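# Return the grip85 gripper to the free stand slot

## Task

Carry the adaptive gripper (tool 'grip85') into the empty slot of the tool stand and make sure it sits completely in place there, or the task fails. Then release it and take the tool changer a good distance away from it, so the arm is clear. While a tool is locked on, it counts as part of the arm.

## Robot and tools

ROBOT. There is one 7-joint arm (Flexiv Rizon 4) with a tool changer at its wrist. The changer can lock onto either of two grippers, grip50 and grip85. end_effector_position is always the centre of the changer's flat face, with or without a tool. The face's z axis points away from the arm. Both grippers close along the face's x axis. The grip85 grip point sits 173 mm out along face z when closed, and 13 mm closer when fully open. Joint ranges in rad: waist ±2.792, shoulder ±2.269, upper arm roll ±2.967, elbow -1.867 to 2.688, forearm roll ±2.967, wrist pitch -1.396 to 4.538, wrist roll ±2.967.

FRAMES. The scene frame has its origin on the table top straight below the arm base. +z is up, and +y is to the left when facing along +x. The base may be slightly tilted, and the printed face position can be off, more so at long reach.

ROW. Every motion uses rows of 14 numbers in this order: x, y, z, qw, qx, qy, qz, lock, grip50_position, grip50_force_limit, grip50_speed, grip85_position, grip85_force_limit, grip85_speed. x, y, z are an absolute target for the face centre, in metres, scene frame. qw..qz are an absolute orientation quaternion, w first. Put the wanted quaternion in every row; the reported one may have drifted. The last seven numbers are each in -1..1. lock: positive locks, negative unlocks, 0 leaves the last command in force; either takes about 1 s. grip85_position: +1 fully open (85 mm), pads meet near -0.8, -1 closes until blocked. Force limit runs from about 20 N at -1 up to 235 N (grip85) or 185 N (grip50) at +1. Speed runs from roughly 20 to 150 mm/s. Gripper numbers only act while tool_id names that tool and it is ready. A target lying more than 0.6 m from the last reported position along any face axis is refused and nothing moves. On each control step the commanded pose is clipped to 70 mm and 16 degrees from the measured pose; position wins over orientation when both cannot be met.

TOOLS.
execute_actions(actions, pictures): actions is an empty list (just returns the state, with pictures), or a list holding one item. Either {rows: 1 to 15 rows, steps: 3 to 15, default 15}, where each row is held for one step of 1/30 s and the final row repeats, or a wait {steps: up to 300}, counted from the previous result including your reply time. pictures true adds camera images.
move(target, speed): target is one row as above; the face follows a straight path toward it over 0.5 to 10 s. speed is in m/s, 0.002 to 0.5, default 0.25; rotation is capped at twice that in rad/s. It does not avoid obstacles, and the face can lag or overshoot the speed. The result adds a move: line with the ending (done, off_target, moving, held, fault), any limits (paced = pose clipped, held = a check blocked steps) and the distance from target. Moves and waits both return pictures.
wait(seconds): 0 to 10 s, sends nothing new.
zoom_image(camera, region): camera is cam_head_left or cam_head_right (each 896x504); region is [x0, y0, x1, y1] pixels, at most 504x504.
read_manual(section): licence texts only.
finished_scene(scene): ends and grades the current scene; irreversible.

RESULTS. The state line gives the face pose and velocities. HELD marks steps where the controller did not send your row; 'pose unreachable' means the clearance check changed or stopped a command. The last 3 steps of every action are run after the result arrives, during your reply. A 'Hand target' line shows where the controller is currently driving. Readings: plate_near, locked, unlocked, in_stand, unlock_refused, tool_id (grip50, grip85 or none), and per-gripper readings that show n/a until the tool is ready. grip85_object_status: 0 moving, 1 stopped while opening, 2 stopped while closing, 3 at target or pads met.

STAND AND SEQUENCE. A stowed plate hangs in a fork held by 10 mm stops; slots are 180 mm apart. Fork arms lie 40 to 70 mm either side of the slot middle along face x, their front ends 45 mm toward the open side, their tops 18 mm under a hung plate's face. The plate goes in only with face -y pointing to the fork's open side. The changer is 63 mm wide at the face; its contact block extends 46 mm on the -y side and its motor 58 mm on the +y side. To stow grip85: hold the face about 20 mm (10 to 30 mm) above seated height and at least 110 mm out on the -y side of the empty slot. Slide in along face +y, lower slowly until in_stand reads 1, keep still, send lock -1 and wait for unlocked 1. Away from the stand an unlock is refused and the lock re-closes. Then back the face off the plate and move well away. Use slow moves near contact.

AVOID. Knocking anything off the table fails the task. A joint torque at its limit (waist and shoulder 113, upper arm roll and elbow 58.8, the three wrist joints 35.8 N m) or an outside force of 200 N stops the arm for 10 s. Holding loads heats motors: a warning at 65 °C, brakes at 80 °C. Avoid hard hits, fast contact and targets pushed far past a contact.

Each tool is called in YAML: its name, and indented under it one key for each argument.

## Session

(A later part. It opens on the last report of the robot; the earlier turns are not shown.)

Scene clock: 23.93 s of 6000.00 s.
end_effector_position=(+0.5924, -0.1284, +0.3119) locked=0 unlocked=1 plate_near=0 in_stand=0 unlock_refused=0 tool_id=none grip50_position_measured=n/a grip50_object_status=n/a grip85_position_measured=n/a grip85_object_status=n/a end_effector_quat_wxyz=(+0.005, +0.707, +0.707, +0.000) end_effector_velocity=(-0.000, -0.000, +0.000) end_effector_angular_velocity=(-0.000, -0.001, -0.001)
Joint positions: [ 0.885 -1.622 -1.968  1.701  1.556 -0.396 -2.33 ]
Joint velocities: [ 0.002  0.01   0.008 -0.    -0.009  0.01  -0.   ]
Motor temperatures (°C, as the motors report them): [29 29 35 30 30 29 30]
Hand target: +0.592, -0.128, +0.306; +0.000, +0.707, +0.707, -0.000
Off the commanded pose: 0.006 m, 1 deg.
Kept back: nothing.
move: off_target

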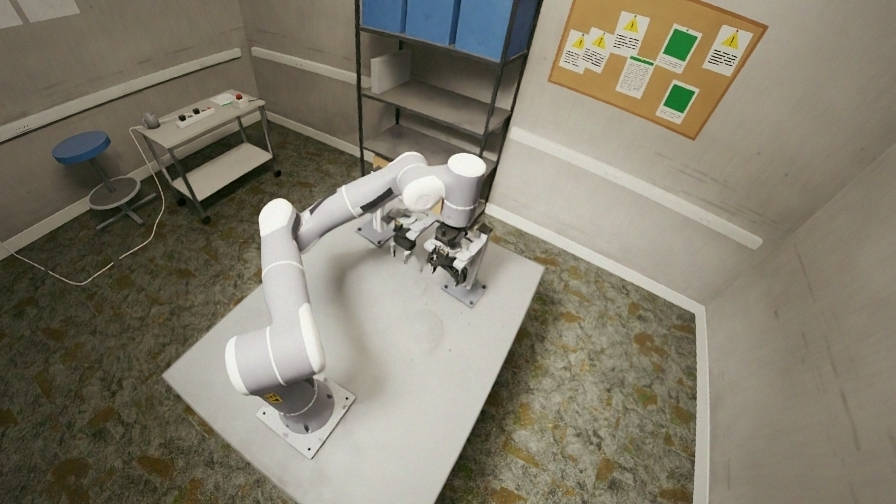

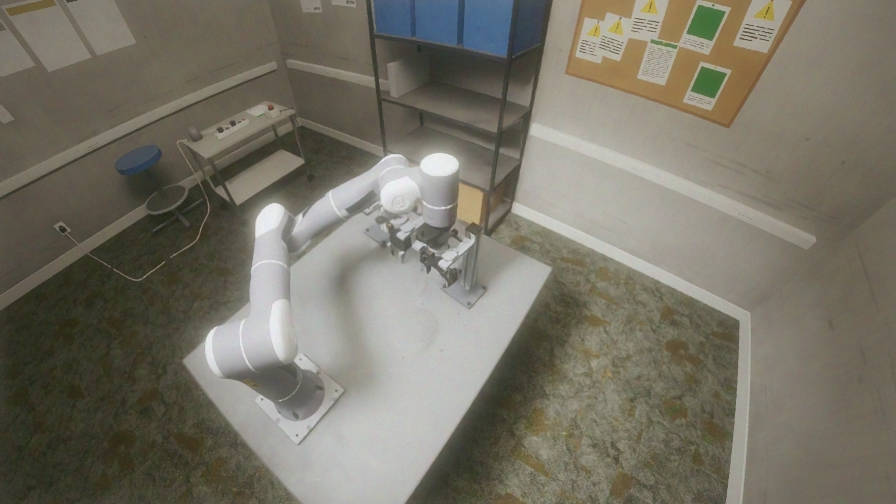

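move:
  target: [0.58,-0.13,0.325,0,0.7071,0.7071,0,0,0,0,0,0,0,0]

move:
  target: [0.485,-0.185,0.31,0,1,0,0,0,0,0,0,0,0,0]
  speed: 0.5

move:
  target: [0.485,-0.185,0.275,0,1,0,0,0,0,0,0,0,0,0]

move:
  target: [0.515,-0.185,0.275,0,1,0,0,0,0,0,0,0,0,0]
  speed: 0.015

zoom_image:
  camera: "cam_head_right"
  region: [390,200,490,300]

Scene clock: 24.87 s of 6000.00 s.
end_effector_position=(+0.5801, -0.1301, +0.3248) locked=0 unlocked=1 plate_near=0 in_stand=0 unlock_refused=0 tool_id=none grip50_position_measured=n/a grip50_object_status=n/a grip85_position_measured=n/a grip85_object_status=n/a end_effector_quat_wxyz=(+0.000, +0.707, +0.707, -0.000) end_effector_velocity=(-0.000, -0.000, -0.000) end_effector_angular_velocity=(+0.000, +0.000, -0.000)
Joint positions: [ 0.889 -1.604 -1.988  1.72   1.525 -0.423 -2.354]
Joint velocities: [ 0.    -0.    -0.     0.001 -0.    -0.    -0.   ]
Motor temperatures (°C, as the motors report them): [29 29 35 30 30 29 30]
Hand target: +0.580, -0.130, +0.325; -0.000, +0.707, +0.707, -0.000
Off the commanded pose: 0.000 m, 0 deg.
Kept back: nothing.
move: done

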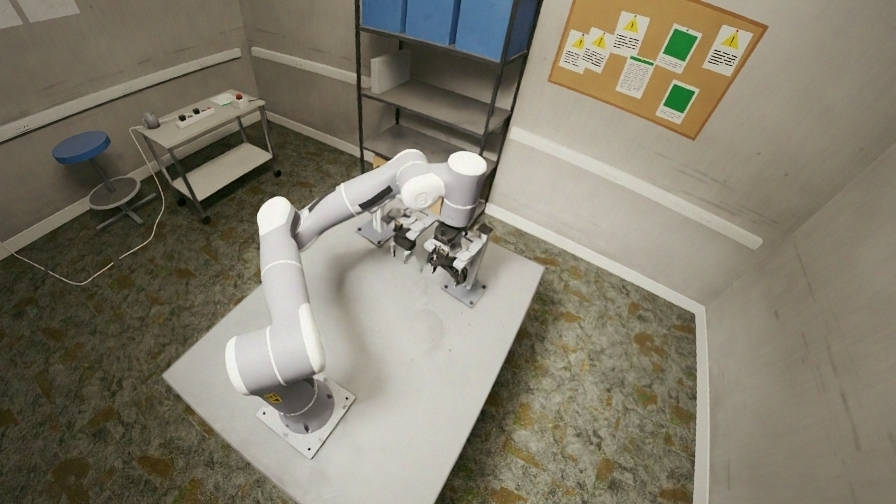

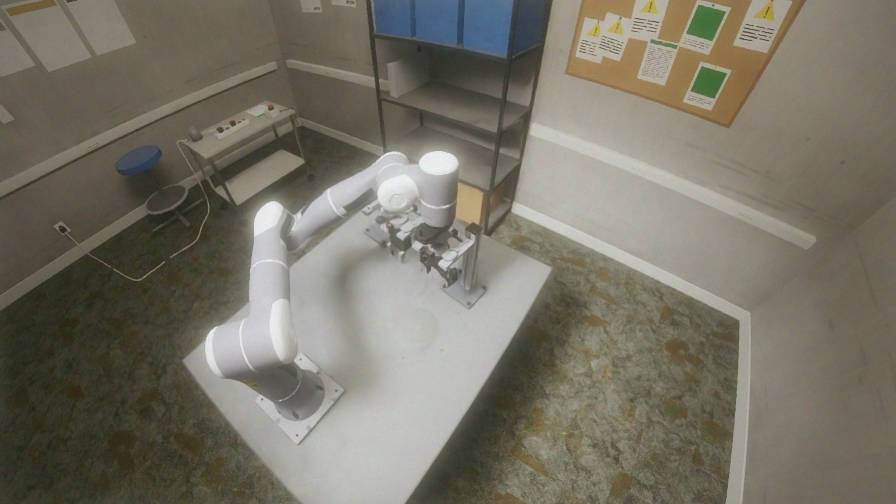

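Scene clock: 26.90 s of 6000.00 s.
end_effector_position=(+0.4851, -0.1851, +0.3100) locked=0 unlocked=1 plate_near=0 in_stand=0 unlock_refused=0 tool_id=none grip50_position_measured=n/a grip50_object_status=n/a grip85_position_measured=n/a grip85_object_status=n/a end_effector_quat_wxyz=(-0.000, +1.000, +0.000, -0.000) end_effector_velocity=(-0.000, -0.000, +0.000) end_effector_angular_velocity=(-0.000, -0.000, -0.002)
Joint positions: [ 0.89  -1.616 -1.972  1.941  1.447 -0.392 -1.018]
Joint velocities: [-0.    -0.    -0.     0.     0.    -0.     0.002]
Motor temperatures (°C, as the motors report them): [29 29 35 30 30 29 30]
Hand target: +0.485, -0.185, +0.310; +0.000, +1.000, +0.000, -0.000
Off the commanded pose: 0.000 m, 0 deg.
Kept back: nothing.
move: done

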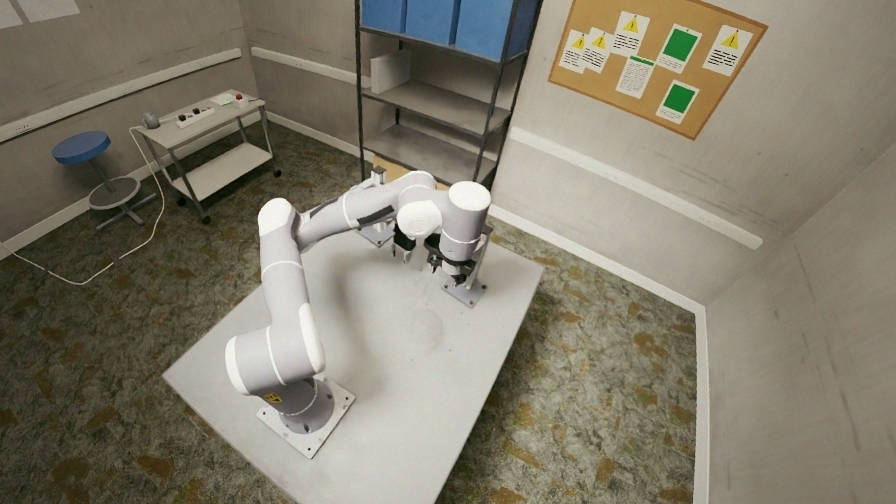

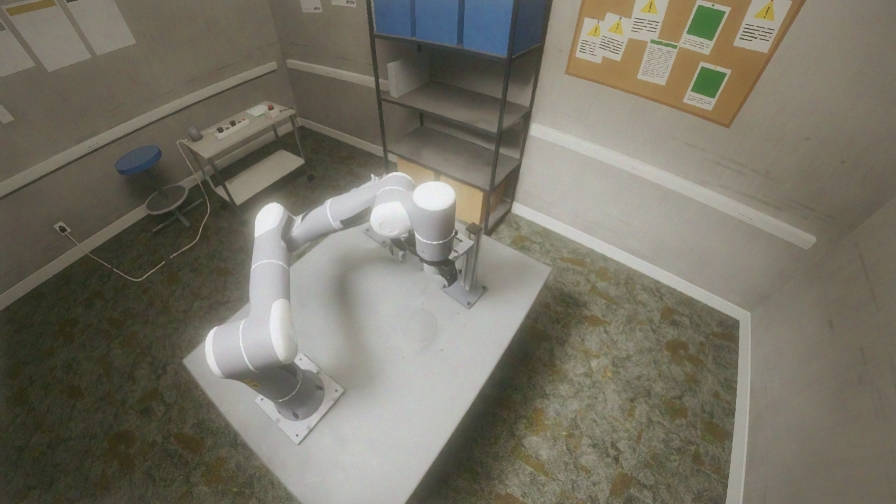

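Scene clock: 27.60 s of 6000.00 s.
end_effector_position=(+0.4850, -0.1851, +0.2752) locked=0 unlocked=1 plate_near=0 in_stand=0 unlock_refused=0 tool_id=none grip50_position_measured=n/a grip50_object_status=n/a grip85_position_measured=n/a grip85_object_status=n/a end_effector_quat_wxyz=(-0.000, +1.000, +0.000, -0.000) end_effector_velocity=(-0.000, -0.000, -0.000) end_effector_angular_velocity=(+0.001, -0.001, +0.000)
Joint positions: [ 0.904 -1.661 -1.914  1.965  1.506 -0.354 -1.008]
Joint velocities: [ 0.    -0.     0.001  0.     0.001  0.    -0.   ]
Motor temperatures (°C, as the motors report them): [29 29 36 30 31 29 30]
Hand target: +0.485, -0.185, +0.275; +0.000, +1.000, +0.000, +0.000
Off the commanded pose: 0.000 m, 0 deg.
Kept back: nothing.
move: done

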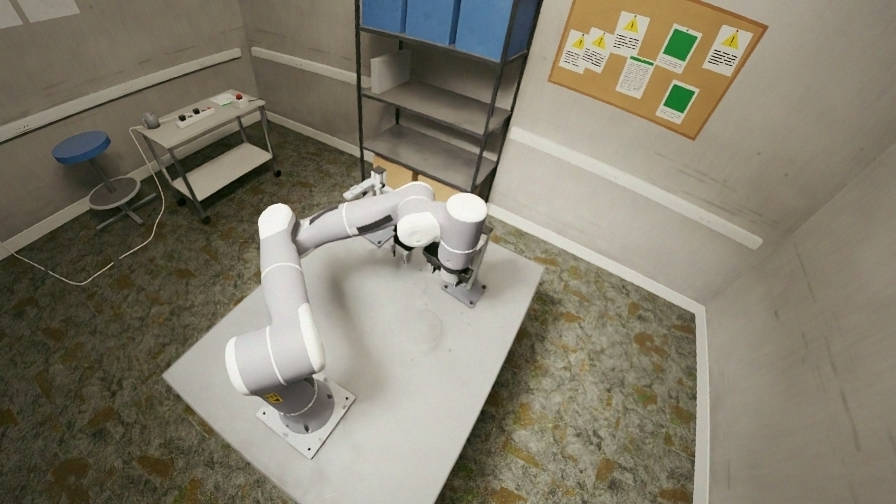

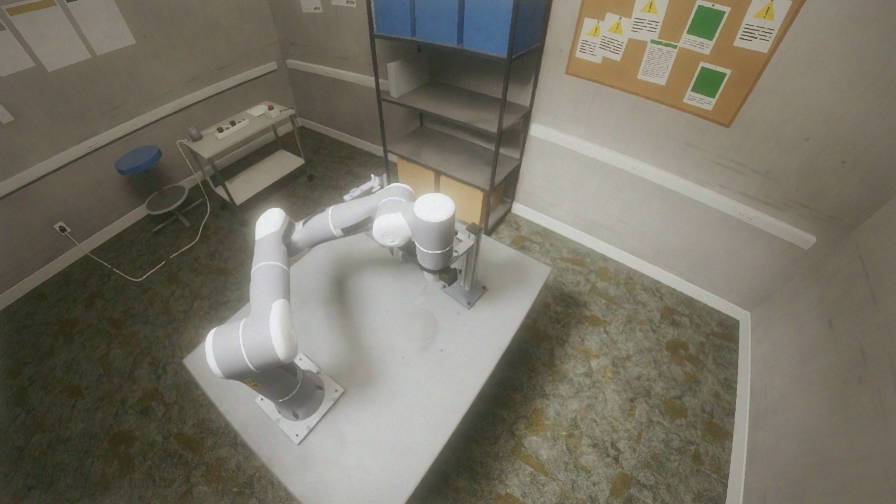

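Scene clock: 38.47 s of 6000.00 s.
end_effector_position=(+0.4855, -0.1876, +0.2740) locked=0 unlocked=1 plate_near=0 in_stand=0 unlock_refused=0 tool_id=none grip50_position_measured=n/a grip50_object_status=n/a grip85_position_measured=n/a grip85_object_status=n/a end_effector_quat_wxyz=(-0.002, +1.000, -0.010, -0.010) end_effector_velocity=(-0.000, -0.000, -0.000) end_effector_angular_velocity=(+0.000, +0.000, -0.000)
Joint positions: [ 0.893 -1.657 -1.908  1.952  1.495 -0.362 -0.99 ]
Joint velocities: [-0. -0.  0.  0. -0.  0. -0.]
Motor temperatures (°C, as the motors report them): [29 29 39 31 31 30 30]
Hand target: +0.487, -0.187, +0.274; -0.002, +1.000, -0.009, -0.008
Off the commanded pose: 0.030 m, 2 deg.
TORQUE FAULT: the external load on joint 4 (elbow) reached its load limit, and the arm stopped for 10 seconds. The arm's remaining commands of this call were not run. The arm holds where it stopped, with the lock number at 0 and the other tool numbers unchanged, and accepts commands again: back off and push less far. The arm stops again, at the same cost, whenever a joint's load reaches its limit.
Kept back: nothing.
move: fault

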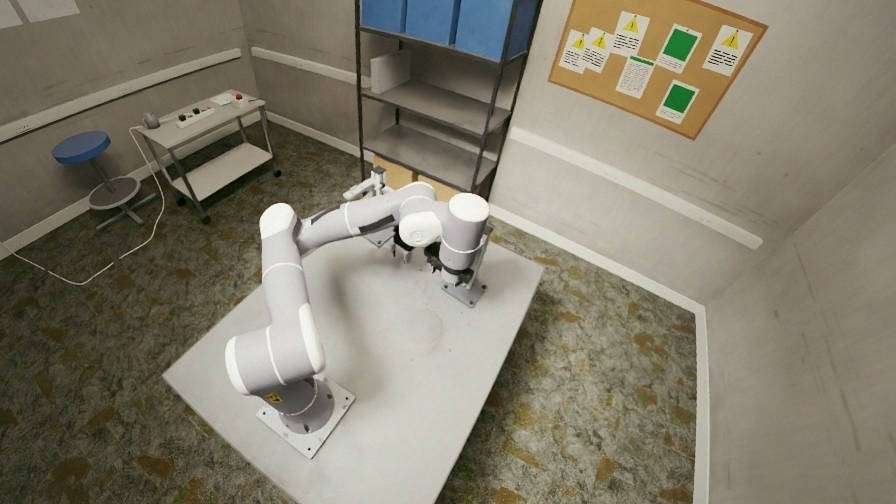

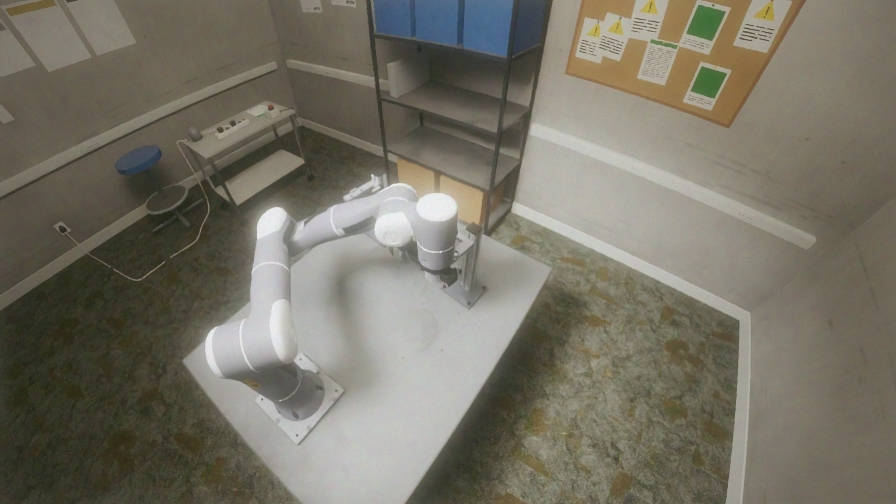

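Region (390, 200, 490, 300) of cam_head_right's 896x504 image, scaled by 5.040, with more detail than that image has.

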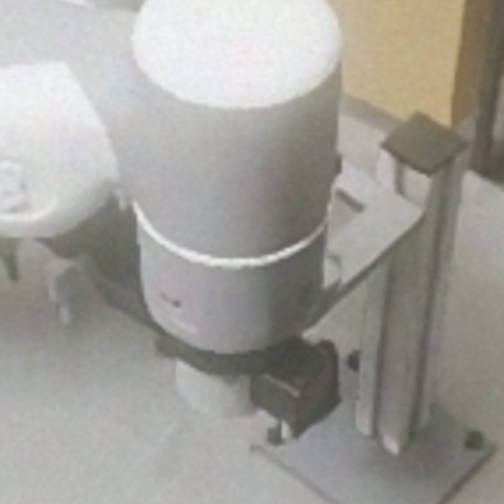

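move:
  target: [0.478,-0.18,0.28,0,1,0,0,0,0,0,0,0,0,0]

move:
  target: [0.489,-0.18,0.28,0,1,0,0,0,0,0,0,0,0,0]
  speed: 0.015

move:
  target: [0.475,-0.075,0.28,0,1,0,0,0,0,0,0,0,0,0]
  speed: 0.1

move:
  target: [0.487,-0.075,0.28,0,1,0,0,0,0,0,0,0,0,0]
  speed: 0.015

Scene clock: 39.40 s of 6000.00 s.
end_effector_position=(+0.4780, -0.1800, +0.2799) locked=0 unlocked=1 plate_near=0 in_stand=0 unlock_refused=0 tool_id=none grip50_position_measured=n/a grip50_object_status=n/a grip85_position_measured=n/a grip85_object_status=n/a end_effector_quat_wxyz=(-0.000, +1.000, -0.000, +0.000) end_effector_velocity=(-0.000, -0.000, +0.000) end_effector_angular_velocity=(-0.000, -0.000, +0.000)
Joint positions: [ 0.921 -1.657 -1.925  1.985  1.491 -0.362 -1.013]
Joint velocities: [ 0.    -0.    -0.     0.001 -0.    -0.    -0.001]
Motor temperatures (°C, as the motors report them): [29 29 39 31 31 30 30]
Hand target: +0.478, -0.180, +0.280; -0.000, +1.000, -0.000, +0.000
Off the commanded pose: 0.000 m, 0 deg.
Kept back: nothing.
move: done

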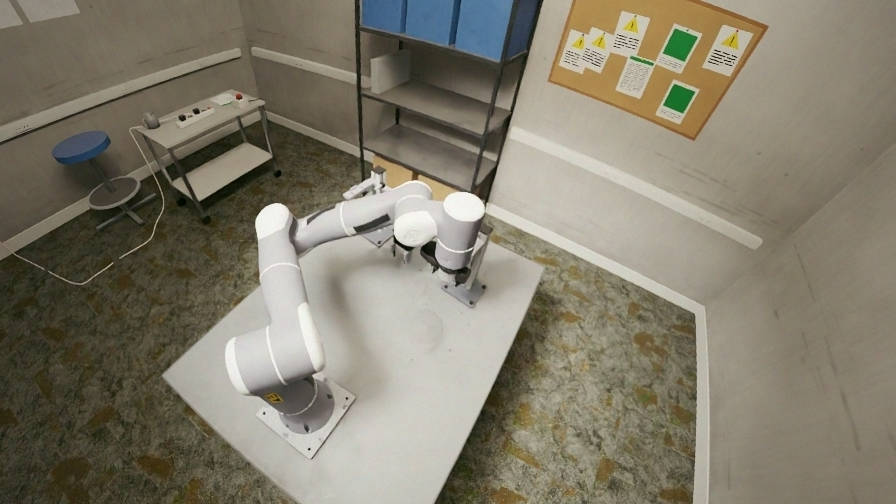

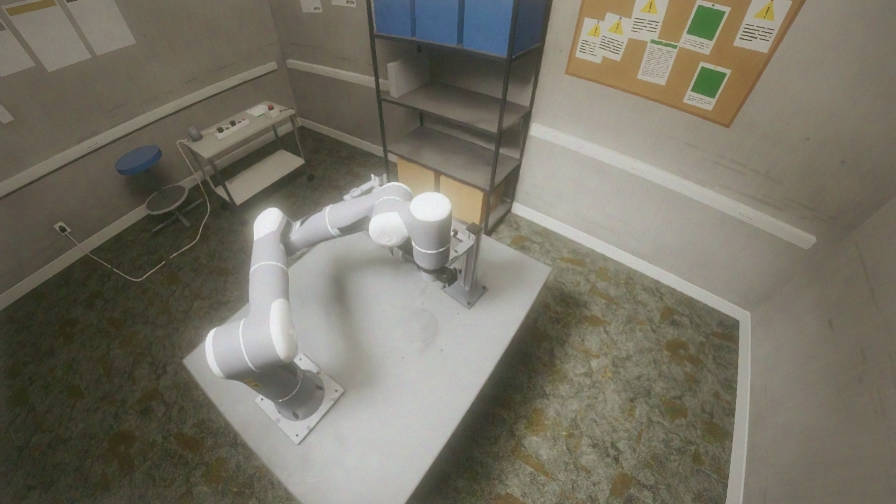

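Scene clock: 40.37 s of 6000.00 s.
end_effector_position=(+0.4866, -0.1806, +0.2797) locked=0 unlocked=1 plate_near=0 in_stand=0 unlock_refused=0 tool_id=none grip50_position_measured=n/a grip50_object_status=n/a grip85_position_measured=n/a grip85_object_status=n/a end_effector_quat_wxyz=(-0.000, +1.000, -0.002, -0.002) end_effector_velocity=(-0.000, -0.000, -0.000) end_effector_angular_velocity=(+0.000, +0.001, -0.000)
Joint positions: [ 0.91  -1.656 -1.922  1.961  1.496 -0.362 -0.996]
Joint velocities: [-0.    -0.    -0.     0.001 -0.    -0.001 -0.   ]
Motor temperatures (°C, as the motors report them): [29 29 39 31 31 30 30]
Hand target: +0.489, -0.180, +0.280; -0.000, +1.000, -0.000, +0.000
Off the commanded pose: 0.002 m, 0 deg.
Kept back: nothing.
move: done

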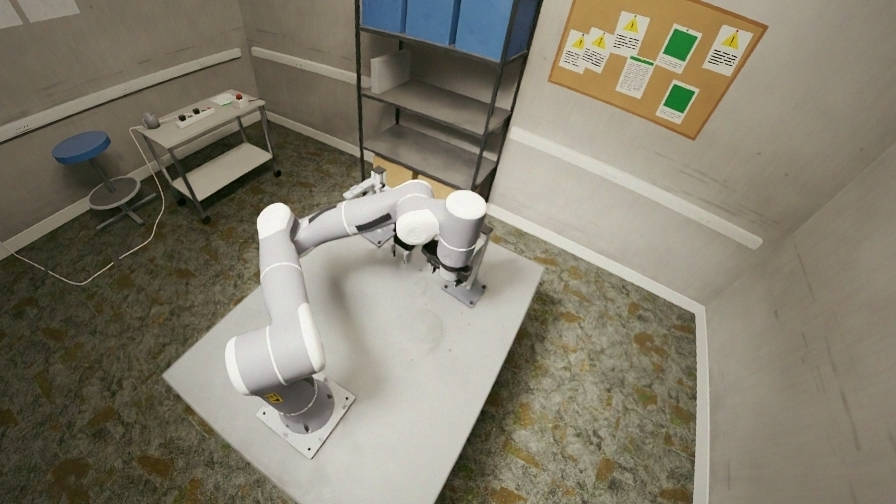

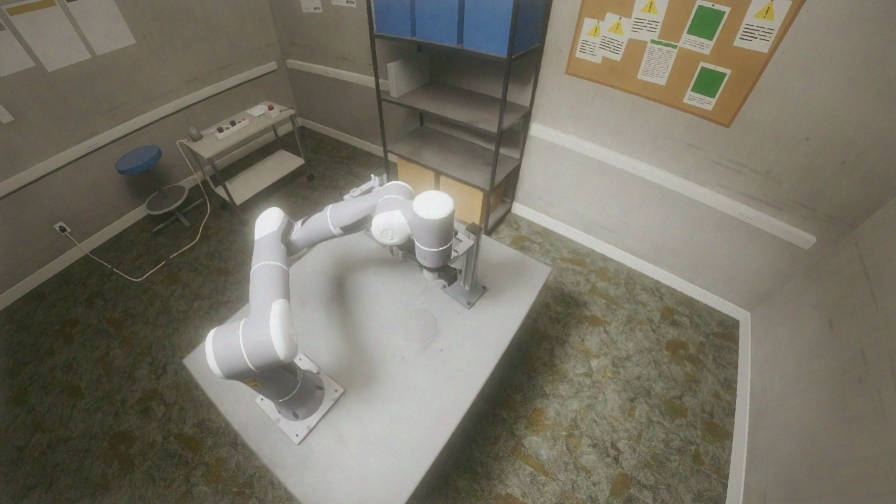

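Scene clock: 41.77 s of 6000.00 s.
end_effector_position=(+0.4749, -0.0751, +0.2799) locked=0 unlocked=1 plate_near=0 in_stand=0 unlock_refused=0 tool_id=none grip50_position_measured=n/a grip50_object_status=n/a grip85_position_measured=n/a grip85_object_status=n/a end_effector_quat_wxyz=(-0.000, +1.000, +0.000, +0.001) end_effector_velocity=(-0.000, -0.000, -0.000) end_effector_angular_velocity=(-0.000, +0.001, +0.000)
Joint positions: [ 1.172 -1.673 -1.939  2.063  1.471 -0.377 -0.841]
Joint velocities: [ 0. -0.  0.  0. -0. -0. -0.]
Motor temperatures (°C, as the motors report them): [29 29 39 31 31 30 30]
Hand target: +0.475, -0.075, +0.280; -0.000, +1.000, +0.000, +0.000
Off the commanded pose: 0.000 m, 0 deg.
Kept back: nothing.
move: done

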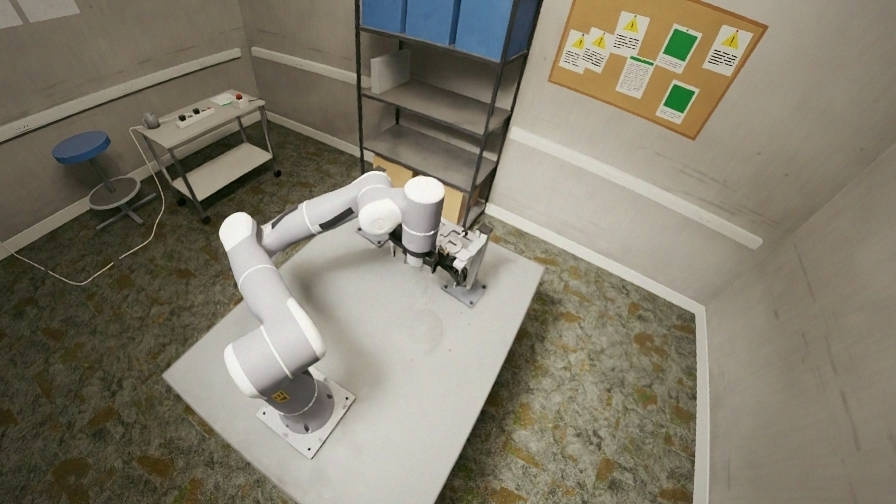

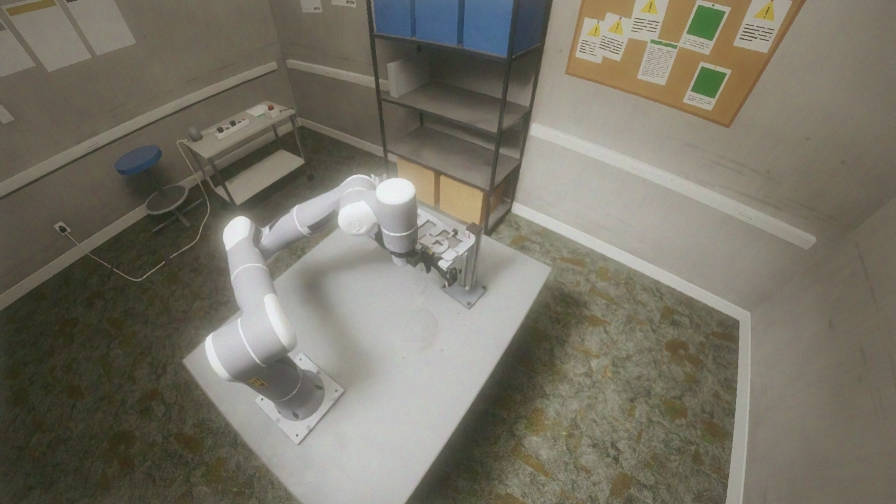

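Scene clock: 42.80 s of 6000.00 s.
end_effector_position=(+0.4869, -0.0750, +0.2801) locked=0 unlocked=1 plate_near=0 in_stand=0 unlock_refused=0 tool_id=none grip50_position_measured=n/a grip50_object_status=n/a grip85_position_measured=n/a grip85_object_status=n/a end_effector_quat_wxyz=(+0.000, +1.000, +0.000, -0.000) end_effector_velocity=(+0.000, +0.000, -0.000) end_effector_angular_velocity=(+0.000, +0.000, +0.000)
Joint positions: [ 1.155 -1.671 -1.936  2.031  1.482 -0.376 -0.825]
Joint velocities: [-0.     0.     0.    -0.001  0.    -0.     0.   ]
Motor temperatures (°C, as the motors report them): [29 29 39 31 31 30 30]
Hand target: +0.487, -0.075, +0.280; +0.000, +1.000, -0.000, +0.000
Off the commanded pose: 0.000 m, 0 deg.
Kept back: nothing.
move: done

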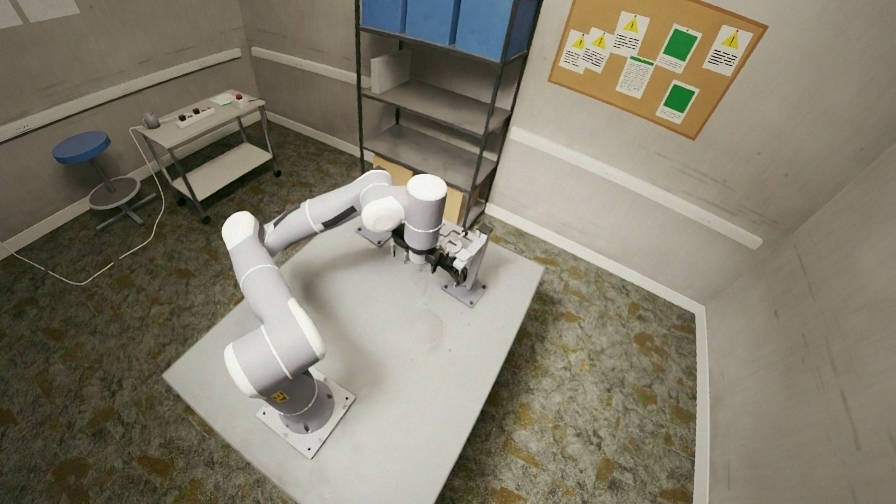

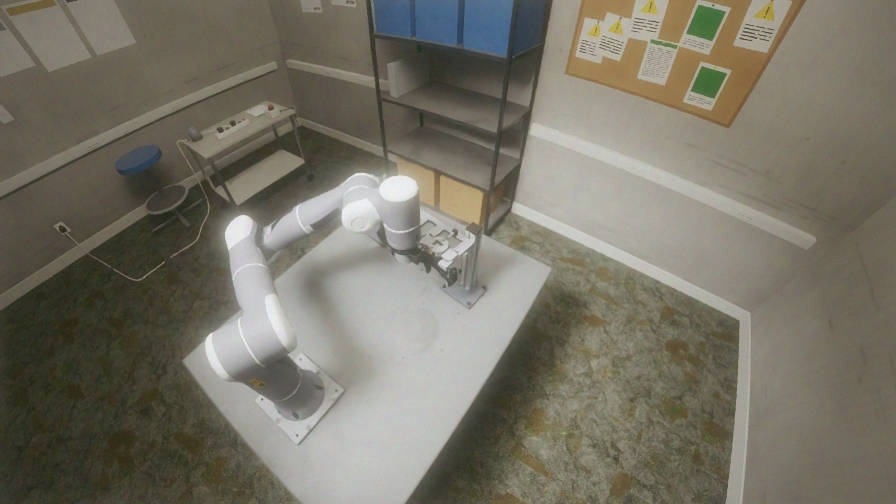

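execute_actions:
  actions:
    - {"rows":[[0.49,-0.075,0.28,0,1,0,0,0,0,0,0,0,0,0],[0.492,-0.075,0.28,0,1,0,0,0,0,0,0,0,0,0],[0.494,-0.075,0.28,0,1,0,0,0,0,0,0,0,0,0]]}

Scene clock: 43.23 s of 6000.00 s.
end_effector_position=(+0.4939, -0.0750, +0.2801) locked=0 unlocked=1 plate_near=0 in_stand=0 unlock_refused=0 tool_id=none grip50_position_measured=n/a grip50_object_status=n/a grip85_position_measured=n/a grip85_object_status=n/a end_effector_quat_wxyz=(+0.000, +1.000, +0.000, -0.000) end_effector_velocity=(+0.000, -0.000, +0.000) end_effector_angular_velocity=(+0.000, -0.000, -0.000)
Joint positions: [ 1.145 -1.669 -1.933  2.013  1.488 -0.374 -0.816]
Joint velocities: [-0.  0. -0.  0.  0.  0.  0.]
Motor temperatures (°C, as the motors report them): [29 29 39 31 31 30 30]
Steps of this call (step 1: nothing new was sent; steps 2 to 13: the first 12 steps of this action). Readings (end_effector_position | what the end effector reports):
2: (+0.4872, -0.0750, +0.2801) | locked=0 unlocked=1 plate_near=0 in_stand=0 unlock_refused=0 tool_id=none grip50_position_measured=n/a grip50_object_status=n/a grip85_position_measured=n/a grip85_object_status=n/a
3: (+0.4886, -0.0750, +0.2800) | locked=0 unlocked=1 plate_near=0 in_stand=0 unlock_refused=0 tool_id=none grip50_position_measured=n/a grip50_object_status=n/a grip85_position_measured=n/a grip85_object_status=n/a
5: (+0.4922, -0.0749, +0.2800) | locked=0 unlocked=1 plate_near=0 in_stand=0 unlock_refused=0 tool_id=none grip50_position_measured=n/a grip50_object_status=n/a grip85_position_measured=n/a grip85_object_status=n/a
9: (+0.4939, -0.0750, +0.2801) | locked=0 unlocked=1 plate_near=0 in_stand=0 unlock_refused=0 tool_id=none grip50_position_measured=n/a grip50_object_status=n/a grip85_position_measured=n/a grip85_object_status=n/a
13: the state above

execute_actions:
  actions:
    - {"rows":[[0.496,-0.075,0.28,0,1,0,0,0,0,0,0,0,0,0],[0.498,-0.075,0.28,0,1,0,0,0,0,0,0,0,0,0],[0.4995,-0.075,0.28,0,1,0,0,0,0,0,0,0,0,0]]}

Scene clock: 43.73 s of 6000.00 s.
end_effector_position=(+0.4981, -0.0753, +0.2798) locked=0 unlocked=1 plate_near=0 in_stand=0 unlock_refused=0 tool_id=none grip50_position_measured=n/a grip50_object_status=n/a grip85_position_measured=n/a grip85_object_status=n/a end_effector_quat_wxyz=(-0.000, +1.000, -0.001, -0.001) end_effector_velocity=(+0.000, +0.000, -0.000) end_effector_angular_velocity=(+0.000, +0.000, -0.000)
Joint positions: [ 1.138 -1.667 -1.931  2.     1.491 -0.375 -0.809]
Joint velocities: [-0.  0. -0. -0.  0. -0.  0.]
Motor temperatures (°C, as the motors report them): [29 29 39 31 31 30 30]
Off your previous action's commanded pose: 0.000 m, 0 deg at its last step (step 3 of this call).
Steps of this call (steps 1 to 3: the last 3 steps of your previous action; steps 4 to 15: the first 12 steps of this action). Readings (end_effector_position | what the end effector reports):
4: (+0.4941, -0.0750, +0.2801) | locked=0 unlocked=1 plate_near=0 in_stand=0 unlock_refused=0 tool_id=none grip50_position_measured=n/a grip50_object_status=n/a grip85_position_measured=n/a grip85_object_status=n/a
5: (+0.4951, -0.0750, +0.2801) | locked=0 unlocked=1 plate_near=0 in_stand=0 unlock_refused=0 tool_id=none grip50_position_measured=n/a grip50_object_status=n/a grip85_position_measured=n/a grip85_object_status=n/a
7: (+0.4981, -0.0749, +0.2800) | locked=0 unlocked=1 plate_near=0 in_stand=0 unlock_refused=0 tool_id=none grip50_position_measured=n/a grip50_object_status=n/a grip85_position_measured=n/a grip85_object_status=n/a
11: (+0.4981, -0.0753, +0.2798) | locked=0 unlocked=1 plate_near=0 in_stand=0 unlock_refused=0 tool_id=none grip50_position_measured=n/a grip50_object_status=n/a grip85_position_measured=n/a grip85_object_status=n/a
15: the state above

move:
  target: [0.45,-0.2,0.28,0,0.9,0.43,0,0,0,0,0,0,0,0]
  speed: 0.4

move:
  target: [0.45,-0.26,0.28,0,0.7443,0.6678,0,0,0,0,0,0,0,0]
  speed: 0.4

move:
  target: [0.521,-0.25,0.28,0,0.7443,0.6678,0,0,0,0,0,0,0,0]
  speed: 0.08

move:
  target: [0.522,-0.242,0.28,0,0.7443,0.6678,0,0,0,0,0,0,0,0]
  speed: 0.015

zoom_image:
  camera: "cam_head_right"
  region: [400,200,520,320]

Scene clock: 45.53 s of 6000.00 s.
end_effector_position=(+0.4501, -0.2001, +0.2800) locked=0 unlocked=1 plate_near=0 in_stand=0 unlock_refused=0 tool_id=none grip50_position_measured=n/a grip50_object_status=n/a grip85_position_measured=n/a grip85_object_status=n/a end_effector_quat_wxyz=(+0.000, +0.902, +0.431, -0.001) end_effector_velocity=(-0.000, -0.000, -0.000) end_effector_angular_velocity=(+0.000, -0.000, +0.001)
Joint positions: [ 0.891 -1.686 -1.948  2.033  1.487 -0.389 -1.979]
Joint velocities: [ 0.     0.     0.     0.     0.     0.    -0.001]
Motor temperatures (°C, as the motors report them): [29 29 40 31 31 30 30]
Hand target: +0.450, -0.200, +0.280; +0.000, +0.902, +0.431, -0.001
Off your previous action's commanded pose: 0.001 m, 0 deg at its last step (step 3 of this call).
Off the commanded pose: 0.000 m, 0 deg.
Kept back: nothing.
move: done

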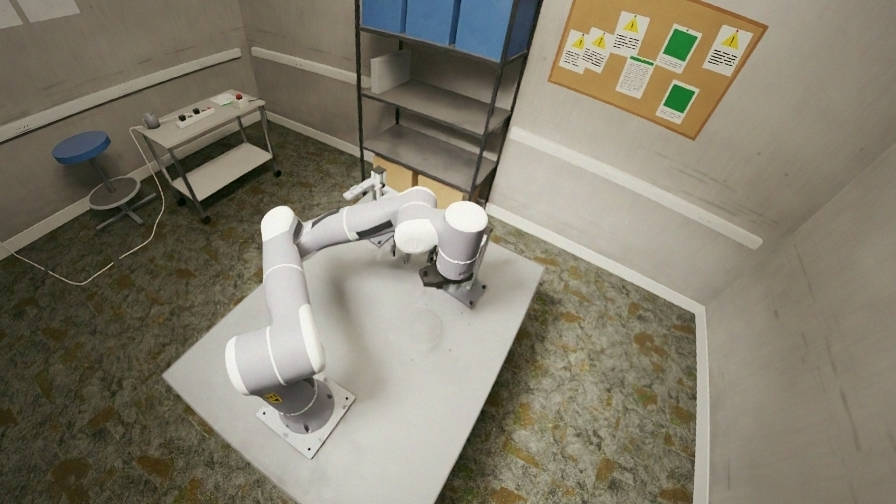

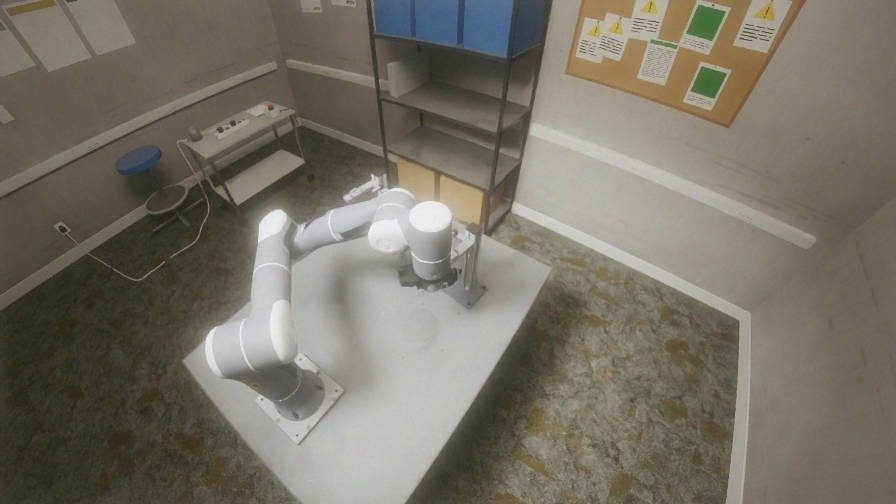

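Scene clock: 46.67 s of 6000.00 s.
end_effector_position=(+0.4501, -0.2600, +0.2801) locked=0 unlocked=1 plate_near=0 in_stand=0 unlock_refused=0 tool_id=none grip50_position_measured=n/a grip50_object_status=n/a grip85_position_measured=n/a grip85_object_status=n/a end_effector_quat_wxyz=(+0.000, +0.745, +0.668, -0.000) end_effector_velocity=(+0.000, -0.000, +0.000) end_effector_angular_velocity=(+0.000, -0.001, +0.002)
Joint positions: [ 0.738 -1.688 -1.948  1.963  1.519 -0.392 -2.626]
Joint velocities: [-0.     0.001 -0.    -0.     0.     0.    -0.002]
Motor temperatures (°C, as the motors report them): [29 29 40 31 31 30 30]
Hand target: +0.450, -0.260, +0.280; -0.000, +0.744, +0.668, -0.000
Off the commanded pose: 0.000 m, 0 deg.
Kept back: nothing.
move: done

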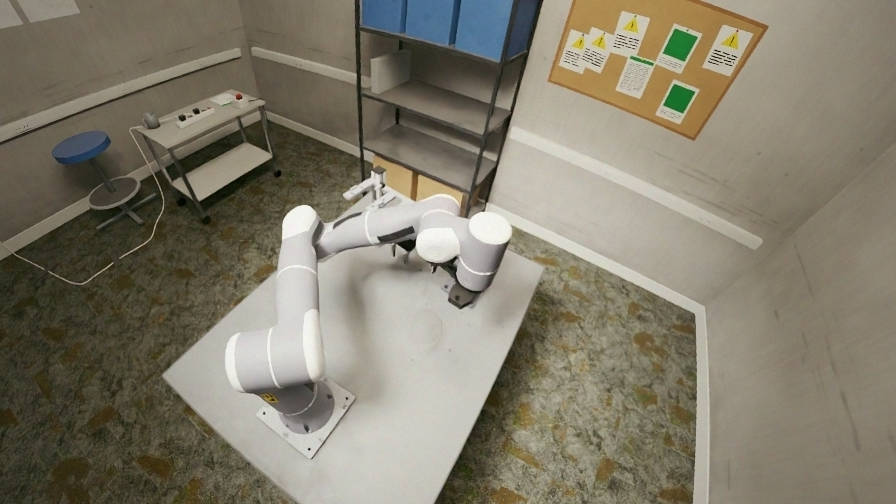

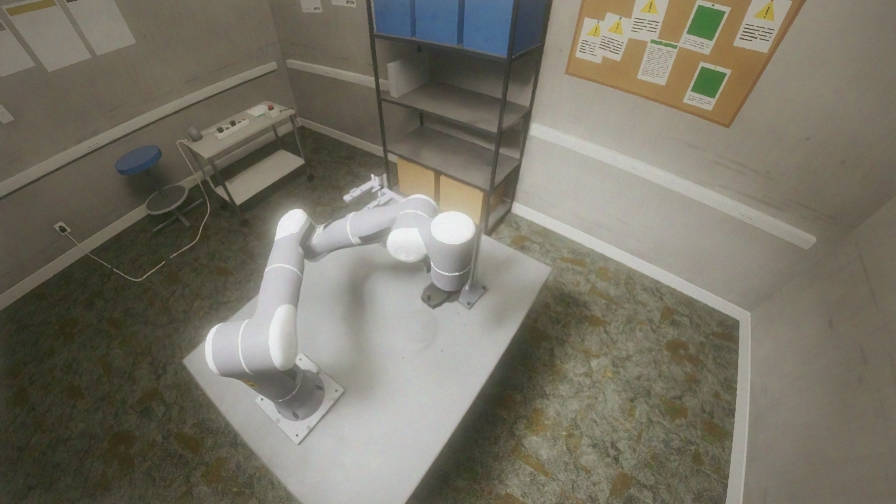

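Scene clock: 47.87 s of 6000.00 s.
end_effector_position=(+0.5209, -0.2498, +0.2801) locked=0 unlocked=1 plate_near=0 in_stand=0 unlock_refused=0 tool_id=none grip50_position_measured=n/a grip50_object_status=n/a grip85_position_measured=n/a grip85_object_status=n/a end_effector_quat_wxyz=(+0.000, +0.744, +0.668, -0.000) end_effector_velocity=(+0.000, -0.000, -0.000) end_effector_angular_velocity=(+0.000, -0.000, -0.000)
Joint positions: [ 0.713 -1.668 -1.932  1.802  1.569 -0.376 -2.486]
Joint velocities: [-0.    -0.     0.    -0.     0.001  0.     0.001]
Motor temperatures (°C, as the motors report them): [29 29 40 31 31 30 30]
Hand target: +0.521, -0.250, +0.280; +0.000, +0.744, +0.668, +0.000
Off the commanded pose: 0.000 m, 0 deg.
Kept back: nothing.
move: done

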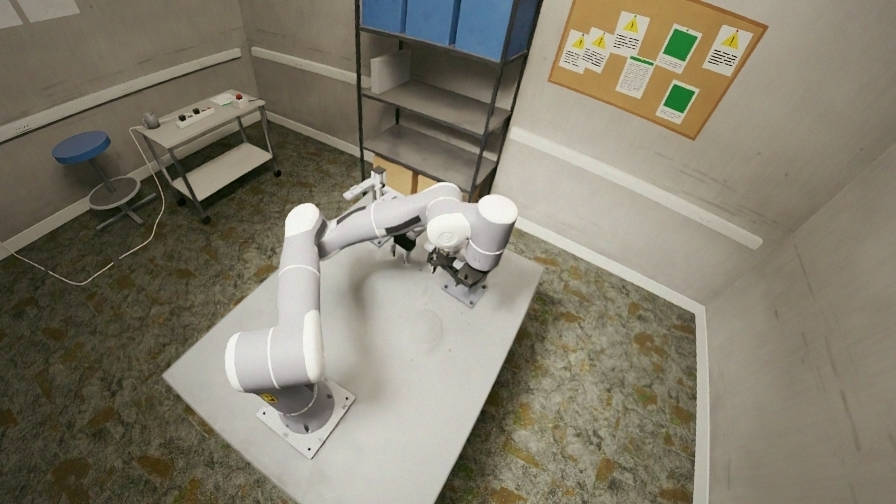

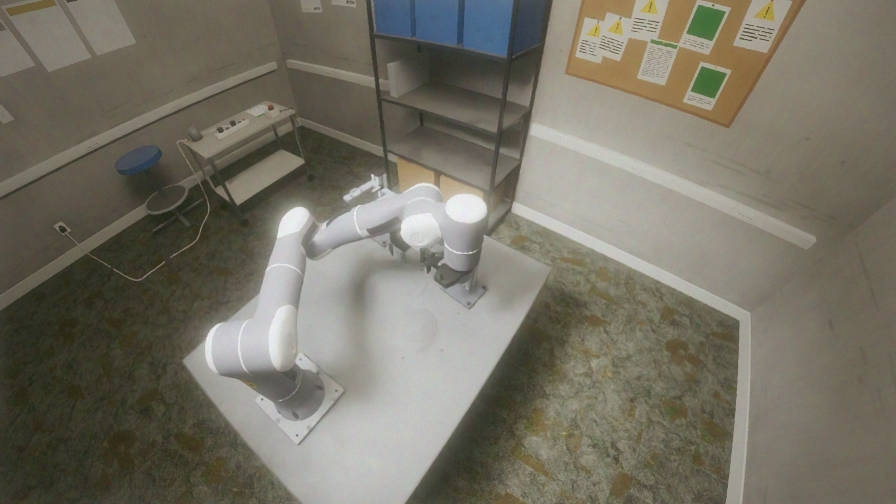

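Scene clock: 48.60 s of 6000.00 s.
end_effector_position=(+0.5221, -0.2420, +0.2801) locked=0 unlocked=1 plate_near=0 in_stand=0 unlock_refused=0 tool_id=none grip50_position_measured=n/a grip50_object_status=n/a grip85_position_measured=n/a grip85_object_status=n/a end_effector_quat_wxyz=(+0.000, +0.744, +0.668, +0.000) end_effector_velocity=(-0.000, -0.000, +0.000) end_effector_angular_velocity=(-0.001, +0.000, +0.000)
Joint positions: [ 0.73  -1.668 -1.932  1.809  1.567 -0.376 -2.476]
Joint velocities: [ 0.    -0.    -0.    -0.    -0.001  0.    -0.   ]
Motor temperatures (°C, as the motors report them): [29 29 40 31 31 30 30]
Hand target: +0.522, -0.242, +0.280; +0.000, +0.744, +0.668, +0.000
Off the commanded pose: 0.000 m, 0 deg.
Kept back: nothing.
move: done

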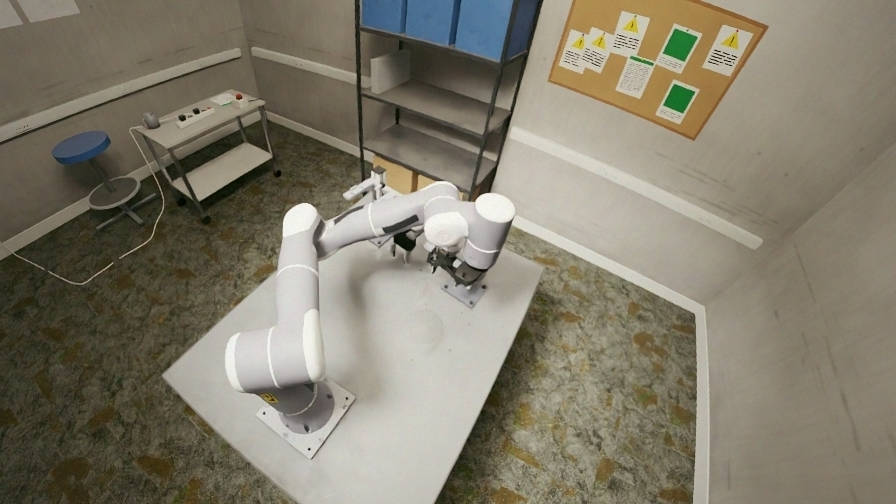

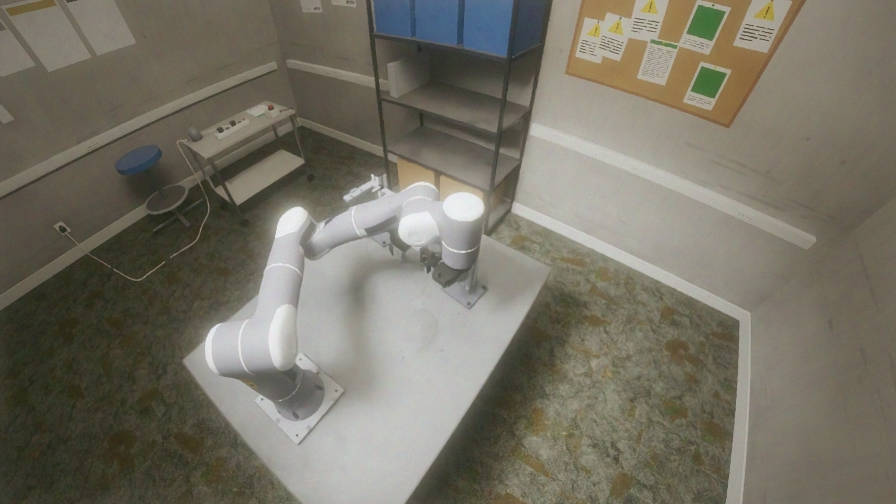

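Region (400, 200, 520, 320) of cam_head_right's 896x504 image, scaled by 4.200, with more detail than that image has.

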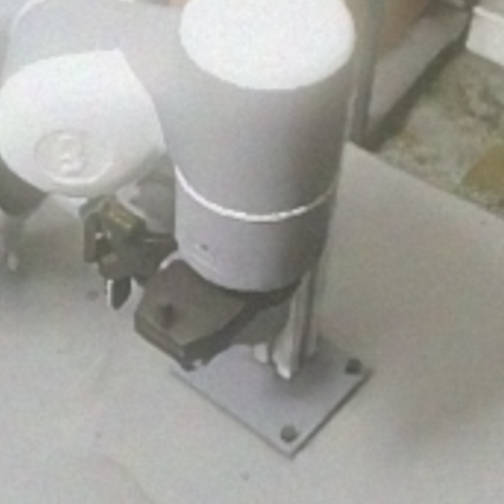

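execute_actions:
  actions:
    - {"rows":[[0.522,-0.24,0.28,0,0.7443,0.6678,0,0,0,0,0,0,0,0],[0.522,-0.238,0.28,0,0.7443,0.6678,0,0,0,0,0,0,0,0],[0.522,-0.236,0.28,0,0.7443,0.6678,0,0,0,0,0,0,0,0]]}

Scene clock: 49.07 s of 6000.00 s.
end_effector_position=(+0.5221, -0.2360, +0.2800) locked=0 unlocked=1 plate_near=0 in_stand=0 unlock_refused=0 tool_id=none grip50_position_measured=n/a grip50_object_status=n/a grip85_position_measured=n/a grip85_object_status=n/a end_effector_quat_wxyz=(+0.000, +0.744, +0.668, +0.000) end_effector_velocity=(+0.000, +0.000, -0.000) end_effector_angular_velocity=(+0.000, +0.000, -0.000)
Joint positions: [ 0.743 -1.669 -1.932  1.816  1.565 -0.376 -2.469]
Joint velocities: [ 0. -0.  0. -0.  0. -0.  0.]
Motor temperatures (°C, as the motors report them): [29 29 41 31 31 30 30]
Steps of this call (steps 1 to 2: nothing new was sent; steps 3 to 14: the first 12 steps of this action). Readings (end_effector_position | what the end effector reports):
3: (+0.5221, -0.2418, +0.2800) | locked=0 unlocked=1 plate_near=0 in_stand=0 unlock_refused=0 tool_id=none grip50_position_measured=n/a grip50_object_status=n/a grip85_position_measured=n/a grip85_object_status=n/a
4: (+0.5219, -0.2409, +0.2800) | locked=0 unlocked=1 plate_near=0 in_stand=0 unlock_refused=0 tool_id=none grip50_position_measured=n/a grip50_object_status=n/a grip85_position_measured=n/a grip85_object_status=n/a
6: (+0.5220, -0.2377, +0.2800) | locked=0 unlocked=1 plate_near=0 in_stand=0 unlock_refused=0 tool_id=none grip50_position_measured=n/a grip50_object_status=n/a grip85_position_measured=n/a grip85_object_status=n/a
10: (+0.5221, -0.2360, +0.2800) | locked=0 unlocked=1 plate_near=0 in_stand=0 unlock_refused=0 tool_id=none grip50_position_measured=n/a grip50_object_status=n/a grip85_position_measured=n/a grip85_object_status=n/a
14: the state above

execute_actions:
  actions:
    - {"rows":[[0.522,-0.234,0.28,0,0.7443,0.6678,0,0,0,0,0,0,0,0],[0.522,-0.232,0.28,0,0.7443,0.6678,0,0,0,0,0,0,0,0],[0.522,-0.23,0.28,0,0.7443,0.6678,0,0,0,0,0,0,0,0]]}

Scene clock: 49.57 s of 6000.00 s.
end_effector_position=(+0.5201, -0.2339, +0.2806) locked=0 unlocked=1 plate_near=0 in_stand=0 unlock_refused=0 tool_id=none grip50_position_measured=n/a grip50_object_status=n/a grip85_position_measured=n/a grip85_object_status=n/a end_effector_quat_wxyz=(+0.003, +0.747, +0.665, -0.001) end_effector_velocity=(-0.000, +0.000, -0.000) end_effector_angular_velocity=(+0.000, +0.000, -0.002)
Joint positions: [ 0.753 -1.667 -1.93   1.824  1.558 -0.368 -2.463]
Joint velocities: [ 0.003  0.014  0.012 -0.    -0.012  0.015 -0.   ]
Motor temperatures (°C, as the motors report them): [29 30 41 31 31 30 30]
Off your previous action's commanded pose: 0.000 m, 0 deg at its last step (step 3 of this call).
Steps of this call (steps 1 to 3: the last 3 steps of your previous action; steps 4 to 15: the first 12 steps of this action). Readings (end_effector_position | what the end effector reports):
4: (+0.5221, -0.2358, +0.2800) | locked=0 unlocked=1 plate_near=0 in_stand=0 unlock_refused=0 tool_id=none grip50_position_measured=n/a grip50_object_status=n/a grip85_position_measured=n/a grip85_object_status=n/a
5: (+0.5219, -0.2349, +0.2800) | locked=0 unlocked=1 plate_near=0 in_stand=0 unlock_refused=0 tool_id=none grip50_position_measured=n/a grip50_object_status=n/a grip85_position_measured=n/a grip85_object_status=n/a
7: (+0.5208, -0.2340, +0.2804) | locked=0 unlocked=1 plate_near=0 in_stand=0 unlock_refused=0 tool_id=none grip50_position_measured=n/a grip50_object_status=n/a grip85_position_measured=n/a grip85_object_status=n/a
11: (+0.5201, -0.2339, +0.2806) | locked=0 unlocked=1 plate_near=0 in_stand=0 unlock_refused=0 tool_id=none grip50_position_measured=n/a grip50_object_status=n/a grip85_position_measured=n/a grip85_object_status=n/a
15: the state above


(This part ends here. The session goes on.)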